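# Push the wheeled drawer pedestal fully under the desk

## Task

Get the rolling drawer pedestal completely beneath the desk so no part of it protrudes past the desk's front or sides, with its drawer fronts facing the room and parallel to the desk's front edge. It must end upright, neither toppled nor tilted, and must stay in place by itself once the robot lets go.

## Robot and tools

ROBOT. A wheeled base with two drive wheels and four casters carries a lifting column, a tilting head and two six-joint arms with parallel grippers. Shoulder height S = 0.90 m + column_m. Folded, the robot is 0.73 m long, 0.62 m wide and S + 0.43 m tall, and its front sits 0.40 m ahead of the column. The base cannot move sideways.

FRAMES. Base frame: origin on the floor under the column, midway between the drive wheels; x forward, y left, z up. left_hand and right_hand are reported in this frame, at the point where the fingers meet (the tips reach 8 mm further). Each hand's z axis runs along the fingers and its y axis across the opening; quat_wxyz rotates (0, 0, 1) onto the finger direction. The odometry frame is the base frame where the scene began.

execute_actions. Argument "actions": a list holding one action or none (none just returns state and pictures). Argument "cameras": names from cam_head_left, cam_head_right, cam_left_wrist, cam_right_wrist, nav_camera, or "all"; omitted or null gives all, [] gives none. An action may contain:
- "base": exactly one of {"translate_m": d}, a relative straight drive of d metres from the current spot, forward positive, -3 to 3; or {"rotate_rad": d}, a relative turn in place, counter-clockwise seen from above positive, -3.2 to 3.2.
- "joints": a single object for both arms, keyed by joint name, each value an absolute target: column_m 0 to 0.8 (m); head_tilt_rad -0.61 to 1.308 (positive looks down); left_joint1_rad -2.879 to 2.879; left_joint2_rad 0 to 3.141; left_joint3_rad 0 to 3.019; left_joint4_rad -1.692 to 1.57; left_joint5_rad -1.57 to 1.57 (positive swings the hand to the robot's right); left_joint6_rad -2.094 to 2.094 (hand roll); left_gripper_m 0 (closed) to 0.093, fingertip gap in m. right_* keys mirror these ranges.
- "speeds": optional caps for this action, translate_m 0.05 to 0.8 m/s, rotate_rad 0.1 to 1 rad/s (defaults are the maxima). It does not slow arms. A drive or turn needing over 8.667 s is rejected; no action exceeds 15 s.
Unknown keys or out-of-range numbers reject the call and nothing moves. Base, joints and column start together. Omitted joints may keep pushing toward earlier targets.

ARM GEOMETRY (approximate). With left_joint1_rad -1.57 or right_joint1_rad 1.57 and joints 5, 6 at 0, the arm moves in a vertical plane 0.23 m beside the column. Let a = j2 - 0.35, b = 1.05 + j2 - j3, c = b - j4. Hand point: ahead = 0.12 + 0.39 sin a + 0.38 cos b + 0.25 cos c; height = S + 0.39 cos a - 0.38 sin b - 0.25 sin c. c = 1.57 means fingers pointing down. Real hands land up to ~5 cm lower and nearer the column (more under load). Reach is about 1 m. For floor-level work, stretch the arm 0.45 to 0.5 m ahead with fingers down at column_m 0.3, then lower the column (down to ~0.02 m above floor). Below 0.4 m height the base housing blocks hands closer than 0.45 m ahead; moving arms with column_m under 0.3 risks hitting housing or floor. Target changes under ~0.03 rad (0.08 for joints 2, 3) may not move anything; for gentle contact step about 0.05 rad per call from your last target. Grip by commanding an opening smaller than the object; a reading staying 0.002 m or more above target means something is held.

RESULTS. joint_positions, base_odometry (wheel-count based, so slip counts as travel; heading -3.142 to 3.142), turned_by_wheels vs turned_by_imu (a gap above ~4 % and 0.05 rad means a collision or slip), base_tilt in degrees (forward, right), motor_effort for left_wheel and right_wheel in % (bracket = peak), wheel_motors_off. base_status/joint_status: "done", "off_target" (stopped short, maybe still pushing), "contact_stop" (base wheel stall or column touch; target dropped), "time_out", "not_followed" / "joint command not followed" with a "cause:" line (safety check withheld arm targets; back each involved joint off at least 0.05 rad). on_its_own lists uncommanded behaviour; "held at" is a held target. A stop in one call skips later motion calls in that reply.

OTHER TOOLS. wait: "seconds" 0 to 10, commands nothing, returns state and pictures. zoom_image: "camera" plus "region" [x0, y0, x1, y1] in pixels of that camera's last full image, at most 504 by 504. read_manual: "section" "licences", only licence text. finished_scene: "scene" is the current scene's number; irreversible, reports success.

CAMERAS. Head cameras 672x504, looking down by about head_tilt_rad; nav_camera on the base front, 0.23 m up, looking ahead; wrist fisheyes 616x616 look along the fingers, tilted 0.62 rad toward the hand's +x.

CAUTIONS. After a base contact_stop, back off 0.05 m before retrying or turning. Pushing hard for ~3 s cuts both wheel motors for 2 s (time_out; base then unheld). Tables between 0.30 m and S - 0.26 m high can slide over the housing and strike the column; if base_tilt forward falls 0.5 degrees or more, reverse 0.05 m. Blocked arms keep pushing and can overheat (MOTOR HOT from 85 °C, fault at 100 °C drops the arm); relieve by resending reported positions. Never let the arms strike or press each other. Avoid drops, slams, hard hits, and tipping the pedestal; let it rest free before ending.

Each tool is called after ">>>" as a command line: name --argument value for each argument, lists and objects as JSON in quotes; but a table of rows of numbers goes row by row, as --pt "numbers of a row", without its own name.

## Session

>>> execute_actions --actions '[]' --cameras '["cam_head_left","nav_camera","cam_left_wrist"]'

Scene clock: 0.00 s.
base_odometry: x=+0.000 y=+0.000 heading=+0.000 (m, m, rad; odometry frame)
turned_by_wheels: +0.000 (rad since the last result)
turned_by_imu: +0.000 (rad since the last result)
base_tilt: forward=+0.4 right=+0.2 (deg)
base_status: not commanded
joint_positions: column_m=+0.556 head_tilt_rad=+0.884 left_joint1_rad=-1.563 left_joint2_rad=+0.862 left_joint3_rad=+0.390 left_joint4_rad=-0.979 left_joint5_rad=+0.022 left_joint6_rad=+0.092 left_gripper_m=+0.095 right_joint1_rad=+1.578 right_joint2_rad=+0.902 right_joint3_rad=+0.405 right_joint4_rad=-0.916 right_joint5_rad=+0.031 right_joint6_rad=+0.098 right_gripper_m=+0.094
joint_status: not commanded
wheel_motors_off: 0
motor_effort: left_wheel=+3 right_wheel=-3 (%)
left_hand: x=+0.1366 y=+0.2223 z=+1.2640 quat_wxyz=(+0.447, -0.033, -0.894, +0.028) (m; base frame)
right_hand: x=+0.1463 y=-0.2293 z=+1.2483 quat_wxyz=(+0.429, -0.034, -0.902, +0.033) (m; base frame)
pictures: cam_head_left, cam_left_wrist, nav_camera
camera_calibration (this result's frames):
cam_head_left: T_world_to_cam=[[0.0398988, -0.99911, -0.0136798, 0.054375], [-0.729524, -0.0197722, -0.68367, 1.07825], [0.682791, 0.0372574, -0.729664, 1.01407], [0, 0, 0, 1]] pos_world=[0.0920354, 0.0378642, 1.47784]
cam_left_wrist: T_world_to_cam=[[-0.031425, -0.996184, 0.081419, 0.127466], [-0.011665, 0.0818192, 0.996579, -1.27213], [-0.999438, 0.0303677, -0.0141917, 0.271279], [0, 0, 0, 1]] pos_world=[0.260292, 0.222826, 1.26125]
Images, in order (width x height): cam_head_left 672x504, cam_left_wrist 616x616, nav_camera 672x504.

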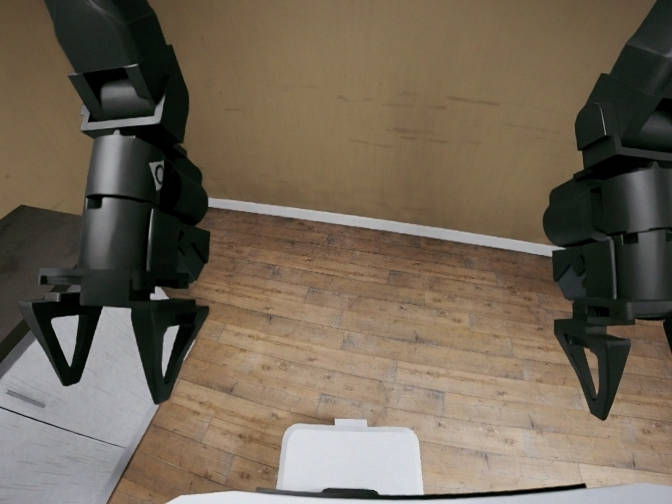

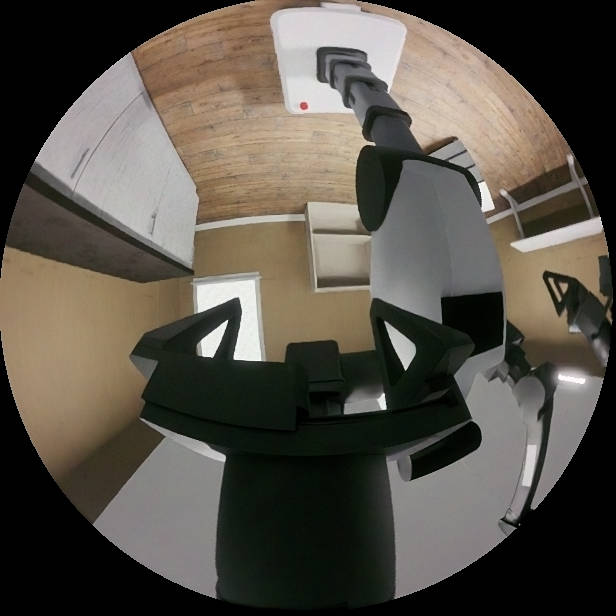

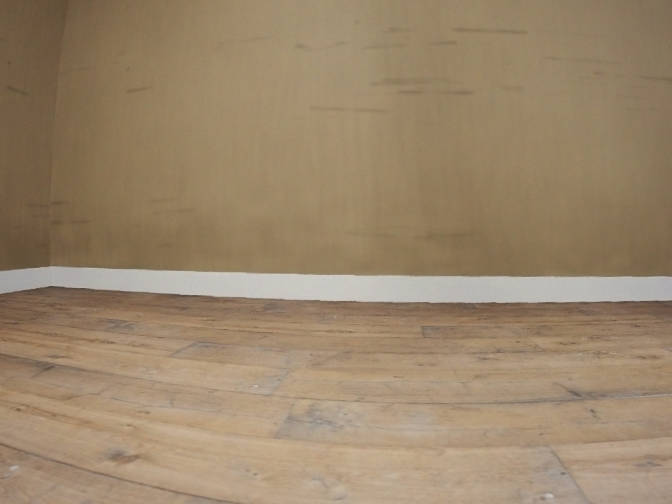

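>>> execute_actions --actions '[{"base":{"rotate_rad":-2.1}}]' --cameras '["cam_head_left","nav_camera"]'

Scene clock: 5.37 s.
base_odometry: x=+0.000 y=+0.000 heading=-2.097 (m, m, rad; odometry frame)
turned_by_wheels: -2.097 (rad since the last result)
turned_by_imu: -2.083 (rad since the last result)
base_tilt: forward=+0.4 right=+0.1 (deg)
base_status: done
joint_positions: column_m=+0.556 head_tilt_rad=+0.884 left_joint1_rad=-1.563 left_joint2_rad=+0.862 left_joint3_rad=+0.390 left_joint4_rad=-0.979 left_joint5_rad=+0.022 left_joint6_rad=+0.092 left_gripper_m=+0.095 right_joint1_rad=+1.578 right_joint2_rad=+0.902 right_joint3_rad=+0.405 right_joint4_rad=-0.916 right_joint5_rad=+0.031 right_joint6_rad=+0.098 right_gripper_m=+0.094
joint_status: not commanded
wheel_motors_off: 0
motor_effort: left_wheel=+8(56) right_wheel=-9(37) (%)
left_hand: x=+0.1366 y=+0.2223 z=+1.2640 quat_wxyz=(+0.447, -0.033, -0.894, +0.028) (m; base frame)
right_hand: x=+0.1463 y=-0.2293 z=+1.2483 quat_wxyz=(+0.429, -0.034, -0.902, +0.033) (m; base frame)
pictures: cam_head_left, nav_camera
camera_calibration (this result's frames):
cam_head_left: T_world_to_cam=[[0.0398988, -0.99911, -0.0136798, 0.054375], [-0.729524, -0.0197722, -0.68367, 1.07825], [0.682791, 0.0372574, -0.729664, 1.01407], [0, 0, 0, 1]] pos_world=[0.0920354, 0.0378642, 1.47784]
Images, in order (width x height): cam_head_left 672x504, nav_camera 672x504.

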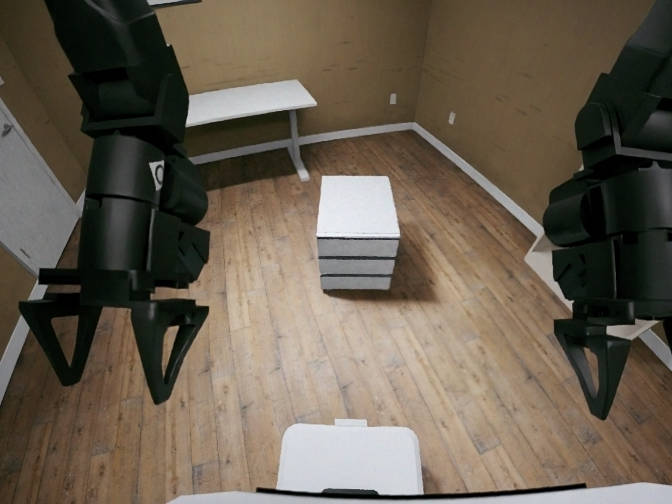

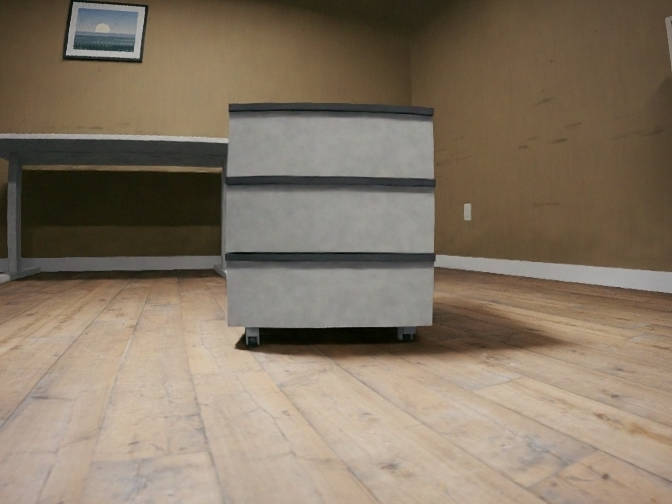

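>>> execute_actions --actions '[{"base":{"rotate_rad":-0.52}}]' --cameras '[]'

>>> execute_actions --actions '[{"base":{"translate_m":2.02}}]' --cameras '[]'

>>> execute_actions --actions '[{"base":{"rotate_rad":2.48},"joints":{"head_tilt_rad":1.0}}]' --cameras '["cam_head_left"]'

Scene clock: 20.40 s.
base_odometry: x=+0.000 y=+0.000 heading=-2.615 (m, m, rad; odometry frame)
turned_by_wheels: -0.518 (rad since the last result)
turned_by_imu: -0.514 (rad since the last result)
base_tilt: forward=+0.3 right=+0.2 (deg)
base_status: done
joint_positions: column_m=+0.556 head_tilt_rad=+0.884 left_joint1_rad=-1.563 left_joint2_rad=+0.862 left_joint3_rad=+0.390 left_joint4_rad=-0.979 left_joint5_rad=+0.022 left_joint6_rad=+0.092 left_gripper_m=+0.095 right_joint1_rad=+1.578 right_joint2_rad=+0.902 right_joint3_rad=+0.405 right_joint4_rad=-0.916 right_joint5_rad=+0.031 right_joint6_rad=+0.098 right_gripper_m=+0.094
joint_status: not commanded
wheel_motors_off: 0
motor_effort: left_wheel=+8(32) right_wheel=-8(28) (%)
left_hand: x=+0.1366 y=+0.2223 z=+1.2640 quat_wxyz=(+0.447, -0.033, -0.894, +0.028) (m; base frame)
right_hand: x=+0.1463 y=-0.2293 z=+1.2483 quat_wxyz=(+0.429, -0.034, -0.902, +0.033) (m; base frame)
pictures: none
No camera images: the call's "cameras" was empty. Leave "cameras" out to get every camera's image.

Scene clock: 25.27 s.
base_odometry: x=-1.747 y=-1.015 heading=-2.616 (m, m, rad; odometry frame)
turned_by_wheels: +0.000 (rad since the last result)
turned_by_imu: +0.001 (rad since the last result)
base_tilt: forward=+0.4 right=+0.2 (deg)
base_status: done
joint_positions: column_m=+0.556 head_tilt_rad=+0.884 left_joint1_rad=-1.563 left_joint2_rad=+0.862 left_joint3_rad=+0.389 left_joint4_rad=-0.979 left_joint5_rad=+0.022 left_joint6_rad=+0.092 left_gripper_m=+0.095 right_joint1_rad=+1.578 right_joint2_rad=+0.902 right_joint3_rad=+0.405 right_joint4_rad=-0.916 right_joint5_rad=+0.031 right_joint6_rad=+0.098 right_gripper_m=+0.094
joint_status: not commanded
wheel_motors_off: 0
motor_effort: left_wheel=+0(55) right_wheel=+2(42) (%)
left_hand: x=+0.1360 y=+0.2223 z=+1.2642 quat_wxyz=(+0.447, -0.033, -0.893, +0.028) (m; base frame)
right_hand: x=+0.1465 y=-0.2293 z=+1.2482 quat_wxyz=(+0.429, -0.034, -0.902, +0.033) (m; base frame)
pictures: none
No camera images: the call's "cameras" was empty. Leave "cameras" out to get every camera's image.

Scene clock: 29.47 s.
base_odometry: x=-1.747 y=-1.015 heading=-0.138 (m, m, rad; odometry frame)
turned_by_wheels: +2.478 (rad since the last result)
turned_by_imu: +2.464 (rad since the last result)
base_tilt: forward=+0.4 right=+0.1 (deg)
base_status: done
joint_positions: column_m=+0.556 head_tilt_rad=+1.000 left_joint1_rad=-1.563 left_joint2_rad=+0.862 left_joint3_rad=+0.389 left_joint4_rad=-0.979 left_joint5_rad=+0.022 left_joint6_rad=+0.092 left_gripper_m=+0.095 right_joint1_rad=+1.578 right_joint2_rad=+0.902 right_joint3_rad=+0.405 right_joint4_rad=-0.916 right_joint5_rad=+0.031 right_joint6_rad=+0.098 right_gripper_m=+0.094
joint_status: all done
wheel_motors_off: 0
motor_effort: left_wheel=-7(54) right_wheel=+9(33) (%)
left_hand: x=+0.1360 y=+0.2223 z=+1.2642 quat_wxyz=(+0.447, -0.033, -0.893, +0.028) (m; base frame)
right_hand: x=+0.1465 y=-0.2293 z=+1.2482 quat_wxyz=(+0.429, -0.034, -0.902, +0.033) (m; base frame)
pictures: cam_head_left
camera_calibration (this result's frames):
cam_head_left: T_world_to_cam=[[0.0380428, -0.99911, -0.0182154, 0.0614606], [-0.803898, -0.0197722, -0.594438, 0.944388], [0.593549, 0.0372574, -0.803935, 1.13305], [0, 0, 0, 1]] pos_world=[0.0843353, 0.0378642, 1.4734]
Images, in order (width x height): cam_head_left 672x504.

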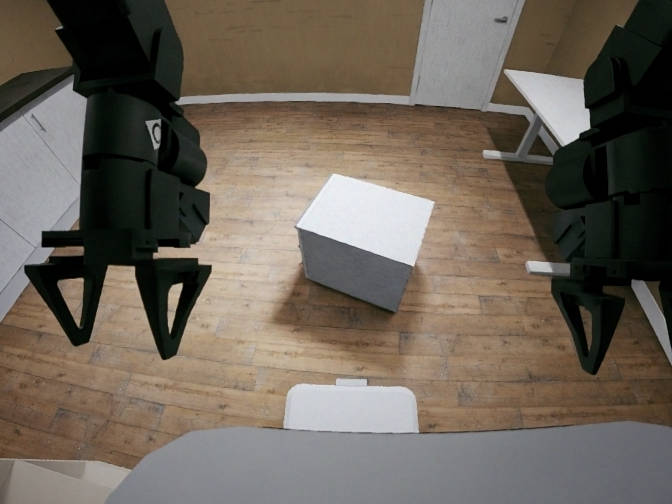

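>>> execute_actions --actions '[{"base":{"translate_m":0.97},"speeds":{"translate_m":0.22}}]' --cameras '["cam_head_left"]'

Scene clock: 39.10 s.
base_odometry: x=-0.786 y=-1.148 heading=-0.139 (m, m, rad; odometry frame)
turned_by_wheels: -0.002 (rad since the last result)
turned_by_imu: +0.001 (rad since the last result)
base_tilt: forward=+0.4 right=+0.1 (deg)
base_status: done
joint_positions: column_m=+0.556 head_tilt_rad=+1.002 left_joint1_rad=-1.563 left_joint2_rad=+0.860 left_joint3_rad=+0.387 left_joint4_rad=-0.979 left_joint5_rad=+0.022 left_joint6_rad=+0.092 left_gripper_m=+0.095 right_joint1_rad=+1.578 right_joint2_rad=+0.899 right_joint3_rad=+0.406 right_joint4_rad=-0.916 right_joint5_rad=+0.031 right_joint6_rad=+0.098 right_gripper_m=+0.094
joint_status: not commanded
wheel_motors_off: 0
motor_effort: left_wheel=-2(41) right_wheel=-2(61) (%)
left_hand: x=+0.1357 y=+0.2223 z=+1.2645 quat_wxyz=(+0.447, -0.033, -0.893, +0.028) (m; base frame)
right_hand: x=+0.1472 y=-0.2292 z=+1.2482 quat_wxyz=(+0.427, -0.035, -0.903, +0.033) (m; base frame)
pictures: cam_head_left
camera_calibration (this result's frames):
cam_head_left: T_world_to_cam=[[0.0380113, -0.99911, -0.018281, 0.0615633], [-0.804923, -0.0197722, -0.59305, 0.9423], [0.592161, 0.0372574, -0.804958, 1.13469], [0, 0, 0, 1]] pos_world=[0.0842173, 0.0378642, 1.47334]
Images, in order (width x height): cam_head_left 672x504.

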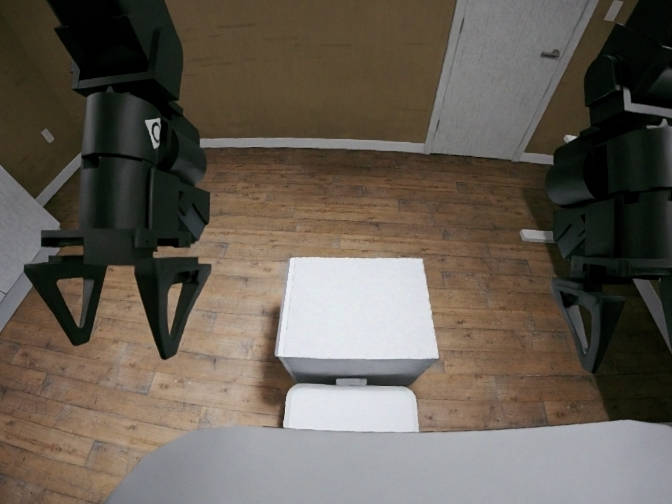

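>>> execute_actions --actions '[{"base":{"translate_m":-0.4}}]' --cameras '[]'

>>> execute_actions --actions '[{"base":{"rotate_rad":0.78}}]' --cameras '[]'

>>> execute_actions --actions '[{"base":{"translate_m":1.38}}]' --cameras '[]'

>>> execute_actions --actions '[{"base":{"rotate_rad":-2.41}}]' --cameras '["cam_head_left"]'

Scene clock: 48.33 s.
base_odometry: x=-1.182 y=-1.092 heading=-0.142 (m, m, rad; odometry frame)
turned_by_wheels: -0.003 (rad since the last result)
turned_by_imu: -0.002 (rad since the last result)
base_tilt: forward=+0.4 right=+0.1 (deg)
base_status: done
joint_positions: column_m=+0.556 head_tilt_rad=+1.002 left_joint1_rad=-1.563 left_joint2_rad=+0.860 left_joint3_rad=+0.385 left_joint4_rad=-0.979 left_joint5_rad=+0.022 left_joint6_rad=+0.092 left_gripper_m=+0.095 right_joint1_rad=+1.578 right_joint2_rad=+0.898 right_joint3_rad=+0.402 right_joint4_rad=-0.916 right_joint5_rad=+0.031 right_joint6_rad=+0.098 right_gripper_m=+0.094
joint_status: not commanded
wheel_motors_off: 0
motor_effort: left_wheel=-1(34) right_wheel=+2(44) (%)
left_hand: x=+0.1347 y=+0.2223 z=+1.2648 quat_wxyz=(+0.448, -0.033, -0.893, +0.028) (m; base frame)
right_hand: x=+0.1453 y=-0.2292 z=+1.2489 quat_wxyz=(+0.429, -0.034, -0.902, +0.033) (m; base frame)
pictures: none
No camera images: the call's "cameras" was empty. Leave "cameras" out to get every camera's image.

Scene clock: 50.83 s.
base_odometry: x=-1.182 y=-1.092 heading=+0.635 (m, m, rad; odometry frame)
turned_by_wheels: +0.777 (rad since the last result)
turned_by_imu: +0.771 (rad since the last result)
base_tilt: forward=+0.4 right=+0.2 (deg)
base_status: done
joint_positions: column_m=+0.556 head_tilt_rad=+1.002 left_joint1_rad=-1.563 left_joint2_rad=+0.860 left_joint3_rad=+0.385 left_joint4_rad=-0.979 left_joint5_rad=+0.022 left_joint6_rad=+0.092 left_gripper_m=+0.095 right_joint1_rad=+1.578 right_joint2_rad=+0.898 right_joint3_rad=+0.402 right_joint4_rad=-0.916 right_joint5_rad=+0.031 right_joint6_rad=+0.098 right_gripper_m=+0.094
joint_status: not commanded
wheel_motors_off: 0
motor_effort: left_wheel=-7(50) right_wheel=+8(50) (%)
left_hand: x=+0.1347 y=+0.2223 z=+1.2648 quat_wxyz=(+0.448, -0.033, -0.893, +0.028) (m; base frame)
right_hand: x=+0.1456 y=-0.2292 z=+1.2489 quat_wxyz=(+0.429, -0.034, -0.902, +0.033) (m; base frame)
pictures: none
No camera images: the call's "cameras" was empty. Leave "cameras" out to get every camera's image.

Scene clock: 54.90 s.
base_odometry: x=-0.071 y=-0.273 heading=+0.635 (m, m, rad; odometry frame)
turned_by_wheels: +0.000 (rad since the last result)
turned_by_imu: +0.002 (rad since the last result)
base_tilt: forward=+0.4 right=+0.1 (deg)
base_status: done
joint_positions: column_m=+0.556 head_tilt_rad=+1.002 left_joint1_rad=-1.563 left_joint2_rad=+0.860 left_joint3_rad=+0.388 left_joint4_rad=-0.979 left_joint5_rad=+0.022 left_joint6_rad=+0.092 left_gripper_m=+0.095 right_joint1_rad=+1.578 right_joint2_rad=+0.898 right_joint3_rad=+0.405 right_joint4_rad=-0.916 right_joint5_rad=+0.031 right_joint6_rad=+0.098 right_gripper_m=+0.094
joint_status: not commanded
wheel_motors_off: 0
motor_effort: left_wheel=+1(43) right_wheel=+0(58) (%)
left_hand: x=+0.1361 y=+0.2223 z=+1.2644 quat_wxyz=(+0.446, -0.033, -0.894, +0.028) (m; base frame)
right_hand: x=+0.1468 y=-0.2292 z=+1.2484 quat_wxyz=(+0.427, -0.034, -0.903, +0.033) (m; base frame)
pictures: none
No camera images: the call's "cameras" was empty. Leave "cameras" out to get every camera's image.

Scene clock: 59.03 s.
base_odometry: x=-0.071 y=-0.273 heading=-1.772 (m, m, rad; odometry frame)
turned_by_wheels: -2.408 (rad since the last result)
turned_by_imu: -2.393 (rad since the last result)
base_tilt: forward=+0.4 right=+0.2 (deg)
base_status: done
joint_positions: column_m=+0.556 head_tilt_rad=+1.002 left_joint1_rad=-1.563 left_joint2_rad=+0.860 left_joint3_rad=+0.388 left_joint4_rad=-0.979 left_joint5_rad=+0.022 left_joint6_rad=+0.092 left_gripper_m=+0.095 right_joint1_rad=+1.578 right_joint2_rad=+0.898 right_joint3_rad=+0.405 right_joint4_rad=-0.916 right_joint5_rad=+0.031 right_joint6_rad=+0.098 right_gripper_m=+0.094
joint_status: not commanded
wheel_motors_off: 0
motor_effort: left_wheel=+8(33) right_wheel=-7(50) (%)
left_hand: x=+0.1361 y=+0.2223 z=+1.2644 quat_wxyz=(+0.446, -0.033, -0.894, +0.028) (m; base frame)
right_hand: x=+0.1468 y=-0.2292 z=+1.2484 quat_wxyz=(+0.427, -0.034, -0.903, +0.033) (m; base frame)
pictures: cam_head_left
camera_calibration (this result's frames):
cam_head_left: T_world_to_cam=[[0.0380109, -0.99911, -0.0182817, 0.0615645], [-0.804935, -0.0197722, -0.593034, 0.942275], [0.592145, 0.0372574, -0.80497, 1.13471], [0, 0, 0, 1]] pos_world=[0.0842159, 0.0378642, 1.47334]
Images, in order (width x height): cam_head_left 672x504.

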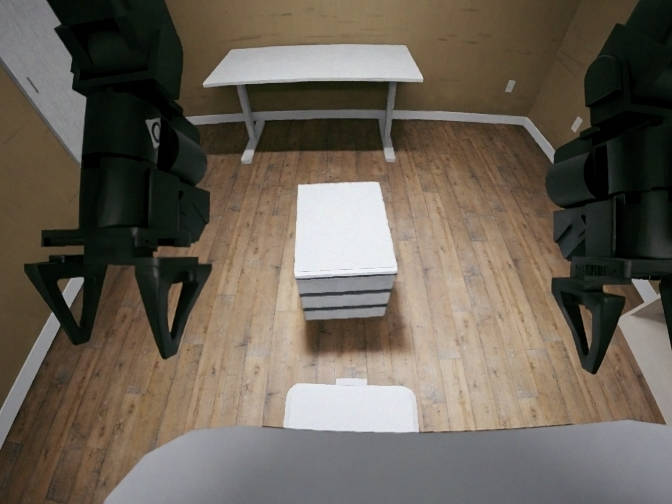

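>>> execute_actions --actions '[{"base":{"rotate_rad":0.04}}]' --cameras '[]'

>>> execute_actions --actions '[{"base":{"translate_m":1.7},"speeds":{"translate_m":0.25}}]' --cameras '["cam_head_left"]'

Scene clock: 65.73 s.
base_odometry: x=-0.071 y=-0.273 heading=-1.732 (m, m, rad; odometry frame)
turned_by_wheels: +0.040 (rad since the last result)
turned_by_imu: +0.041 (rad since the last result)
base_tilt: forward=+0.4 right=+0.1 (deg)
base_status: done
joint_positions: column_m=+0.556 head_tilt_rad=+1.002 left_joint1_rad=-1.563 left_joint2_rad=+0.860 left_joint3_rad=+0.388 left_joint4_rad=-0.979 left_joint5_rad=+0.022 left_joint6_rad=+0.092 left_gripper_m=+0.095 right_joint1_rad=+1.578 right_joint2_rad=+0.898 right_joint3_rad=+0.405 right_joint4_rad=-0.916 right_joint5_rad=+0.031 right_joint6_rad=+0.098 right_gripper_m=+0.094
joint_status: not commanded
wheel_motors_off: 0
motor_effort: left_wheel=+0(12) right_wheel=-1(6) (%)
left_hand: x=+0.1361 y=+0.2223 z=+1.2644 quat_wxyz=(+0.446, -0.033, -0.894, +0.028) (m; base frame)
right_hand: x=+0.1470 y=-0.2292 z=+1.2484 quat_wxyz=(+0.427, -0.035, -0.903, +0.033) (m; base frame)
pictures: none
No camera images: the call's "cameras" was empty. Leave "cameras" out to get every camera's image.

Scene clock: 73.83 s.
base_odometry: x=-0.345 y=-1.951 heading=-1.732 (m, m, rad; odometry frame)
turned_by_wheels: +0.001 (rad since the last result)
turned_by_imu: +0.003 (rad since the last result)
base_tilt: forward=+0.4 right=+0.2 (deg)
base_status: done
joint_positions: column_m=+0.556 head_tilt_rad=+1.003 left_joint1_rad=-1.563 left_joint2_rad=+0.859 left_joint3_rad=+0.389 left_joint4_rad=-0.980 left_joint5_rad=+0.022 left_joint6_rad=+0.092 left_gripper_m=+0.095 right_joint1_rad=+1.578 right_joint2_rad=+0.898 right_joint3_rad=+0.406 right_joint4_rad=-0.916 right_joint5_rad=+0.031 right_joint6_rad=+0.098 right_gripper_m=+0.094
joint_status: not commanded
wheel_motors_off: 0
motor_effort: left_wheel=+2(50) right_wheel=-4(67) (%)
left_hand: x=+0.1366 y=+0.2223 z=+1.2643 quat_wxyz=(+0.446, -0.033, -0.894, +0.028) (m; base frame)
right_hand: x=+0.1476 y=-0.2293 z=+1.2482 quat_wxyz=(+0.427, -0.034, -0.903, +0.033) (m; base frame)
pictures: cam_head_left
camera_calibration (this result's frames):
cam_head_left: T_world_to_cam=[[0.0379786, -0.99911, -0.0183489, 0.0616697], [-0.805981, -0.0197722, -0.591611, 0.940134], [0.590721, 0.0372574, -0.806015, 1.1364], [0, 0, 0, 1]] pos_world=[0.0840949, 0.0378642, 1.47328]
Images, in order (width x height): cam_head_left 672x504.

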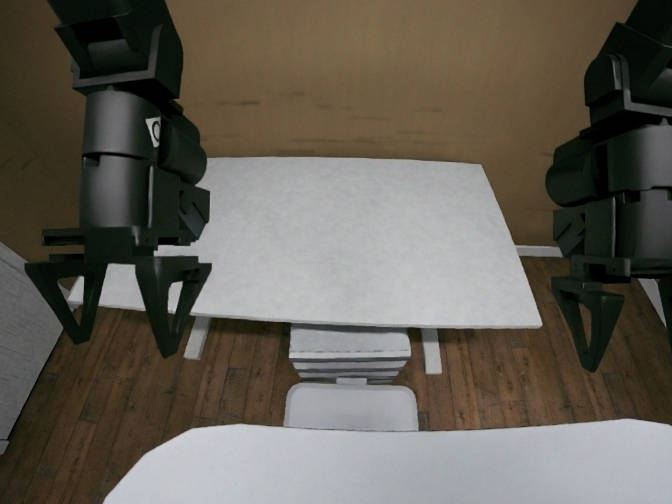

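>>> execute_actions --actions '[{"base":{"translate_m":0.15},"speeds":{"translate_m":0.12}}]' --cameras '[]'

>>> execute_actions --actions '[{"base":{"translate_m":-0.6}}]' --cameras '["cam_head_left","nav_camera"]'

Scene clock: 78.90 s.
base_odometry: x=-0.368 y=-2.099 heading=-1.731 (m, m, rad; odometry frame)
turned_by_wheels: +0.001 (rad since the last result)
turned_by_imu: +0.002 (rad since the last result)
base_tilt: forward=+0.4 right=+0.1 (deg)
base_status: done
joint_positions: column_m=+0.556 head_tilt_rad=+1.003 left_joint1_rad=-1.563 left_joint2_rad=+0.859 left_joint3_rad=+0.388 left_joint4_rad=-0.980 left_joint5_rad=+0.022 left_joint6_rad=+0.092 left_gripper_m=+0.095 right_joint1_rad=+1.578 right_joint2_rad=+0.898 right_joint3_rad=+0.405 right_joint4_rad=-0.916 right_joint5_rad=+0.031 right_joint6_rad=+0.098 right_gripper_m=+0.094
joint_status: not commanded
wheel_motors_off: 0
motor_effort: left_wheel=+1(45) right_wheel=-1(35) (%)
left_hand: x=+0.1362 y=+0.2223 z=+1.2644 quat_wxyz=(+0.446, -0.033, -0.894, +0.028) (m; base frame)
right_hand: x=+0.1468 y=-0.2293 z=+1.2484 quat_wxyz=(+0.427, -0.034, -0.903, +0.033) (m; base frame)
pictures: none
No camera images: the call's "cameras" was empty. Leave "cameras" out to get every camera's image.

Scene clock: 81.90 s.
base_odometry: x=-0.273 y=-1.507 heading=-1.729 (m, m, rad; odometry frame)
turned_by_wheels: +0.002 (rad since the last result)
turned_by_imu: +0.002 (rad since the last result)
base_tilt: forward=+0.4 right=+0.1 (deg)
base_status: done
joint_positions: column_m=+0.556 head_tilt_rad=+1.003 left_joint1_rad=-1.563 left_joint2_rad=+0.859 left_joint3_rad=+0.385 left_joint4_rad=-0.980 left_joint5_rad=+0.022 left_joint6_rad=+0.092 left_gripper_m=+0.095 right_joint1_rad=+1.578 right_joint2_rad=+0.898 right_joint3_rad=+0.402 right_joint4_rad=-0.916 right_joint5_rad=+0.031 right_joint6_rad=+0.098 right_gripper_m=+0.094
joint_status: not commanded
wheel_motors_off: 0
motor_effort: left_wheel=+2(51) right_wheel=+0(29) (%)
left_hand: x=+0.1344 y=+0.2222 z=+1.2651 quat_wxyz=(+0.448, -0.033, -0.893, +0.028) (m; base frame)
right_hand: x=+0.1456 y=-0.2293 z=+1.2489 quat_wxyz=(+0.428, -0.034, -0.902, +0.033) (m; base frame)
pictures: cam_head_left, nav_camera
camera_calibration (this result's frames):
cam_head_left: T_world_to_cam=[[0.0379786, -0.99911, -0.0183489, 0.0616697], [-0.805981, -0.0197722, -0.591611, 0.940134], [0.590721, 0.0372574, -0.806015, 1.1364], [0, 0, 0, 1]] pos_world=[0.0840949, 0.0378642, 1.47328]
Images, in order (width x height): cam_head_left 672x504, nav_camera 672x504.

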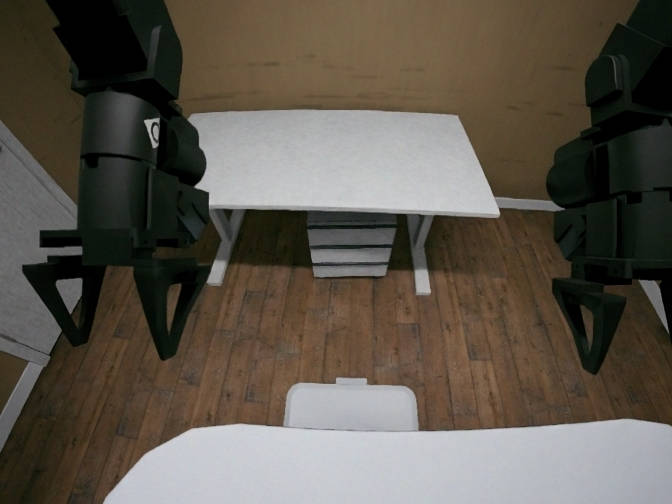

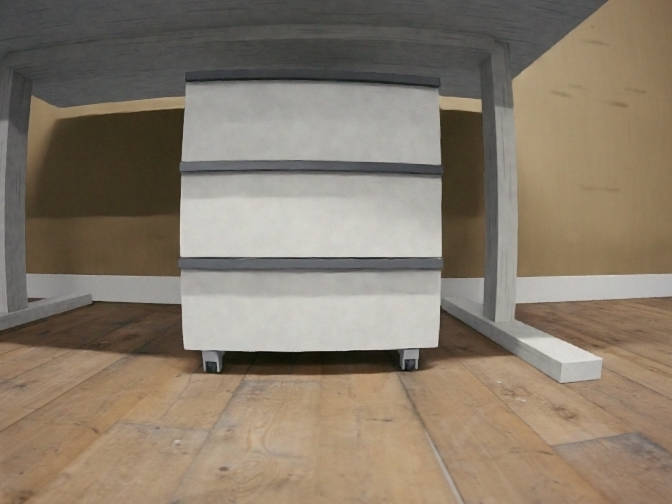

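The pedestal's front sits behind the foot fronts, and the desk edge normally overhangs those.

>>> finished_scene --scene 2

The scene is finished: the task was done.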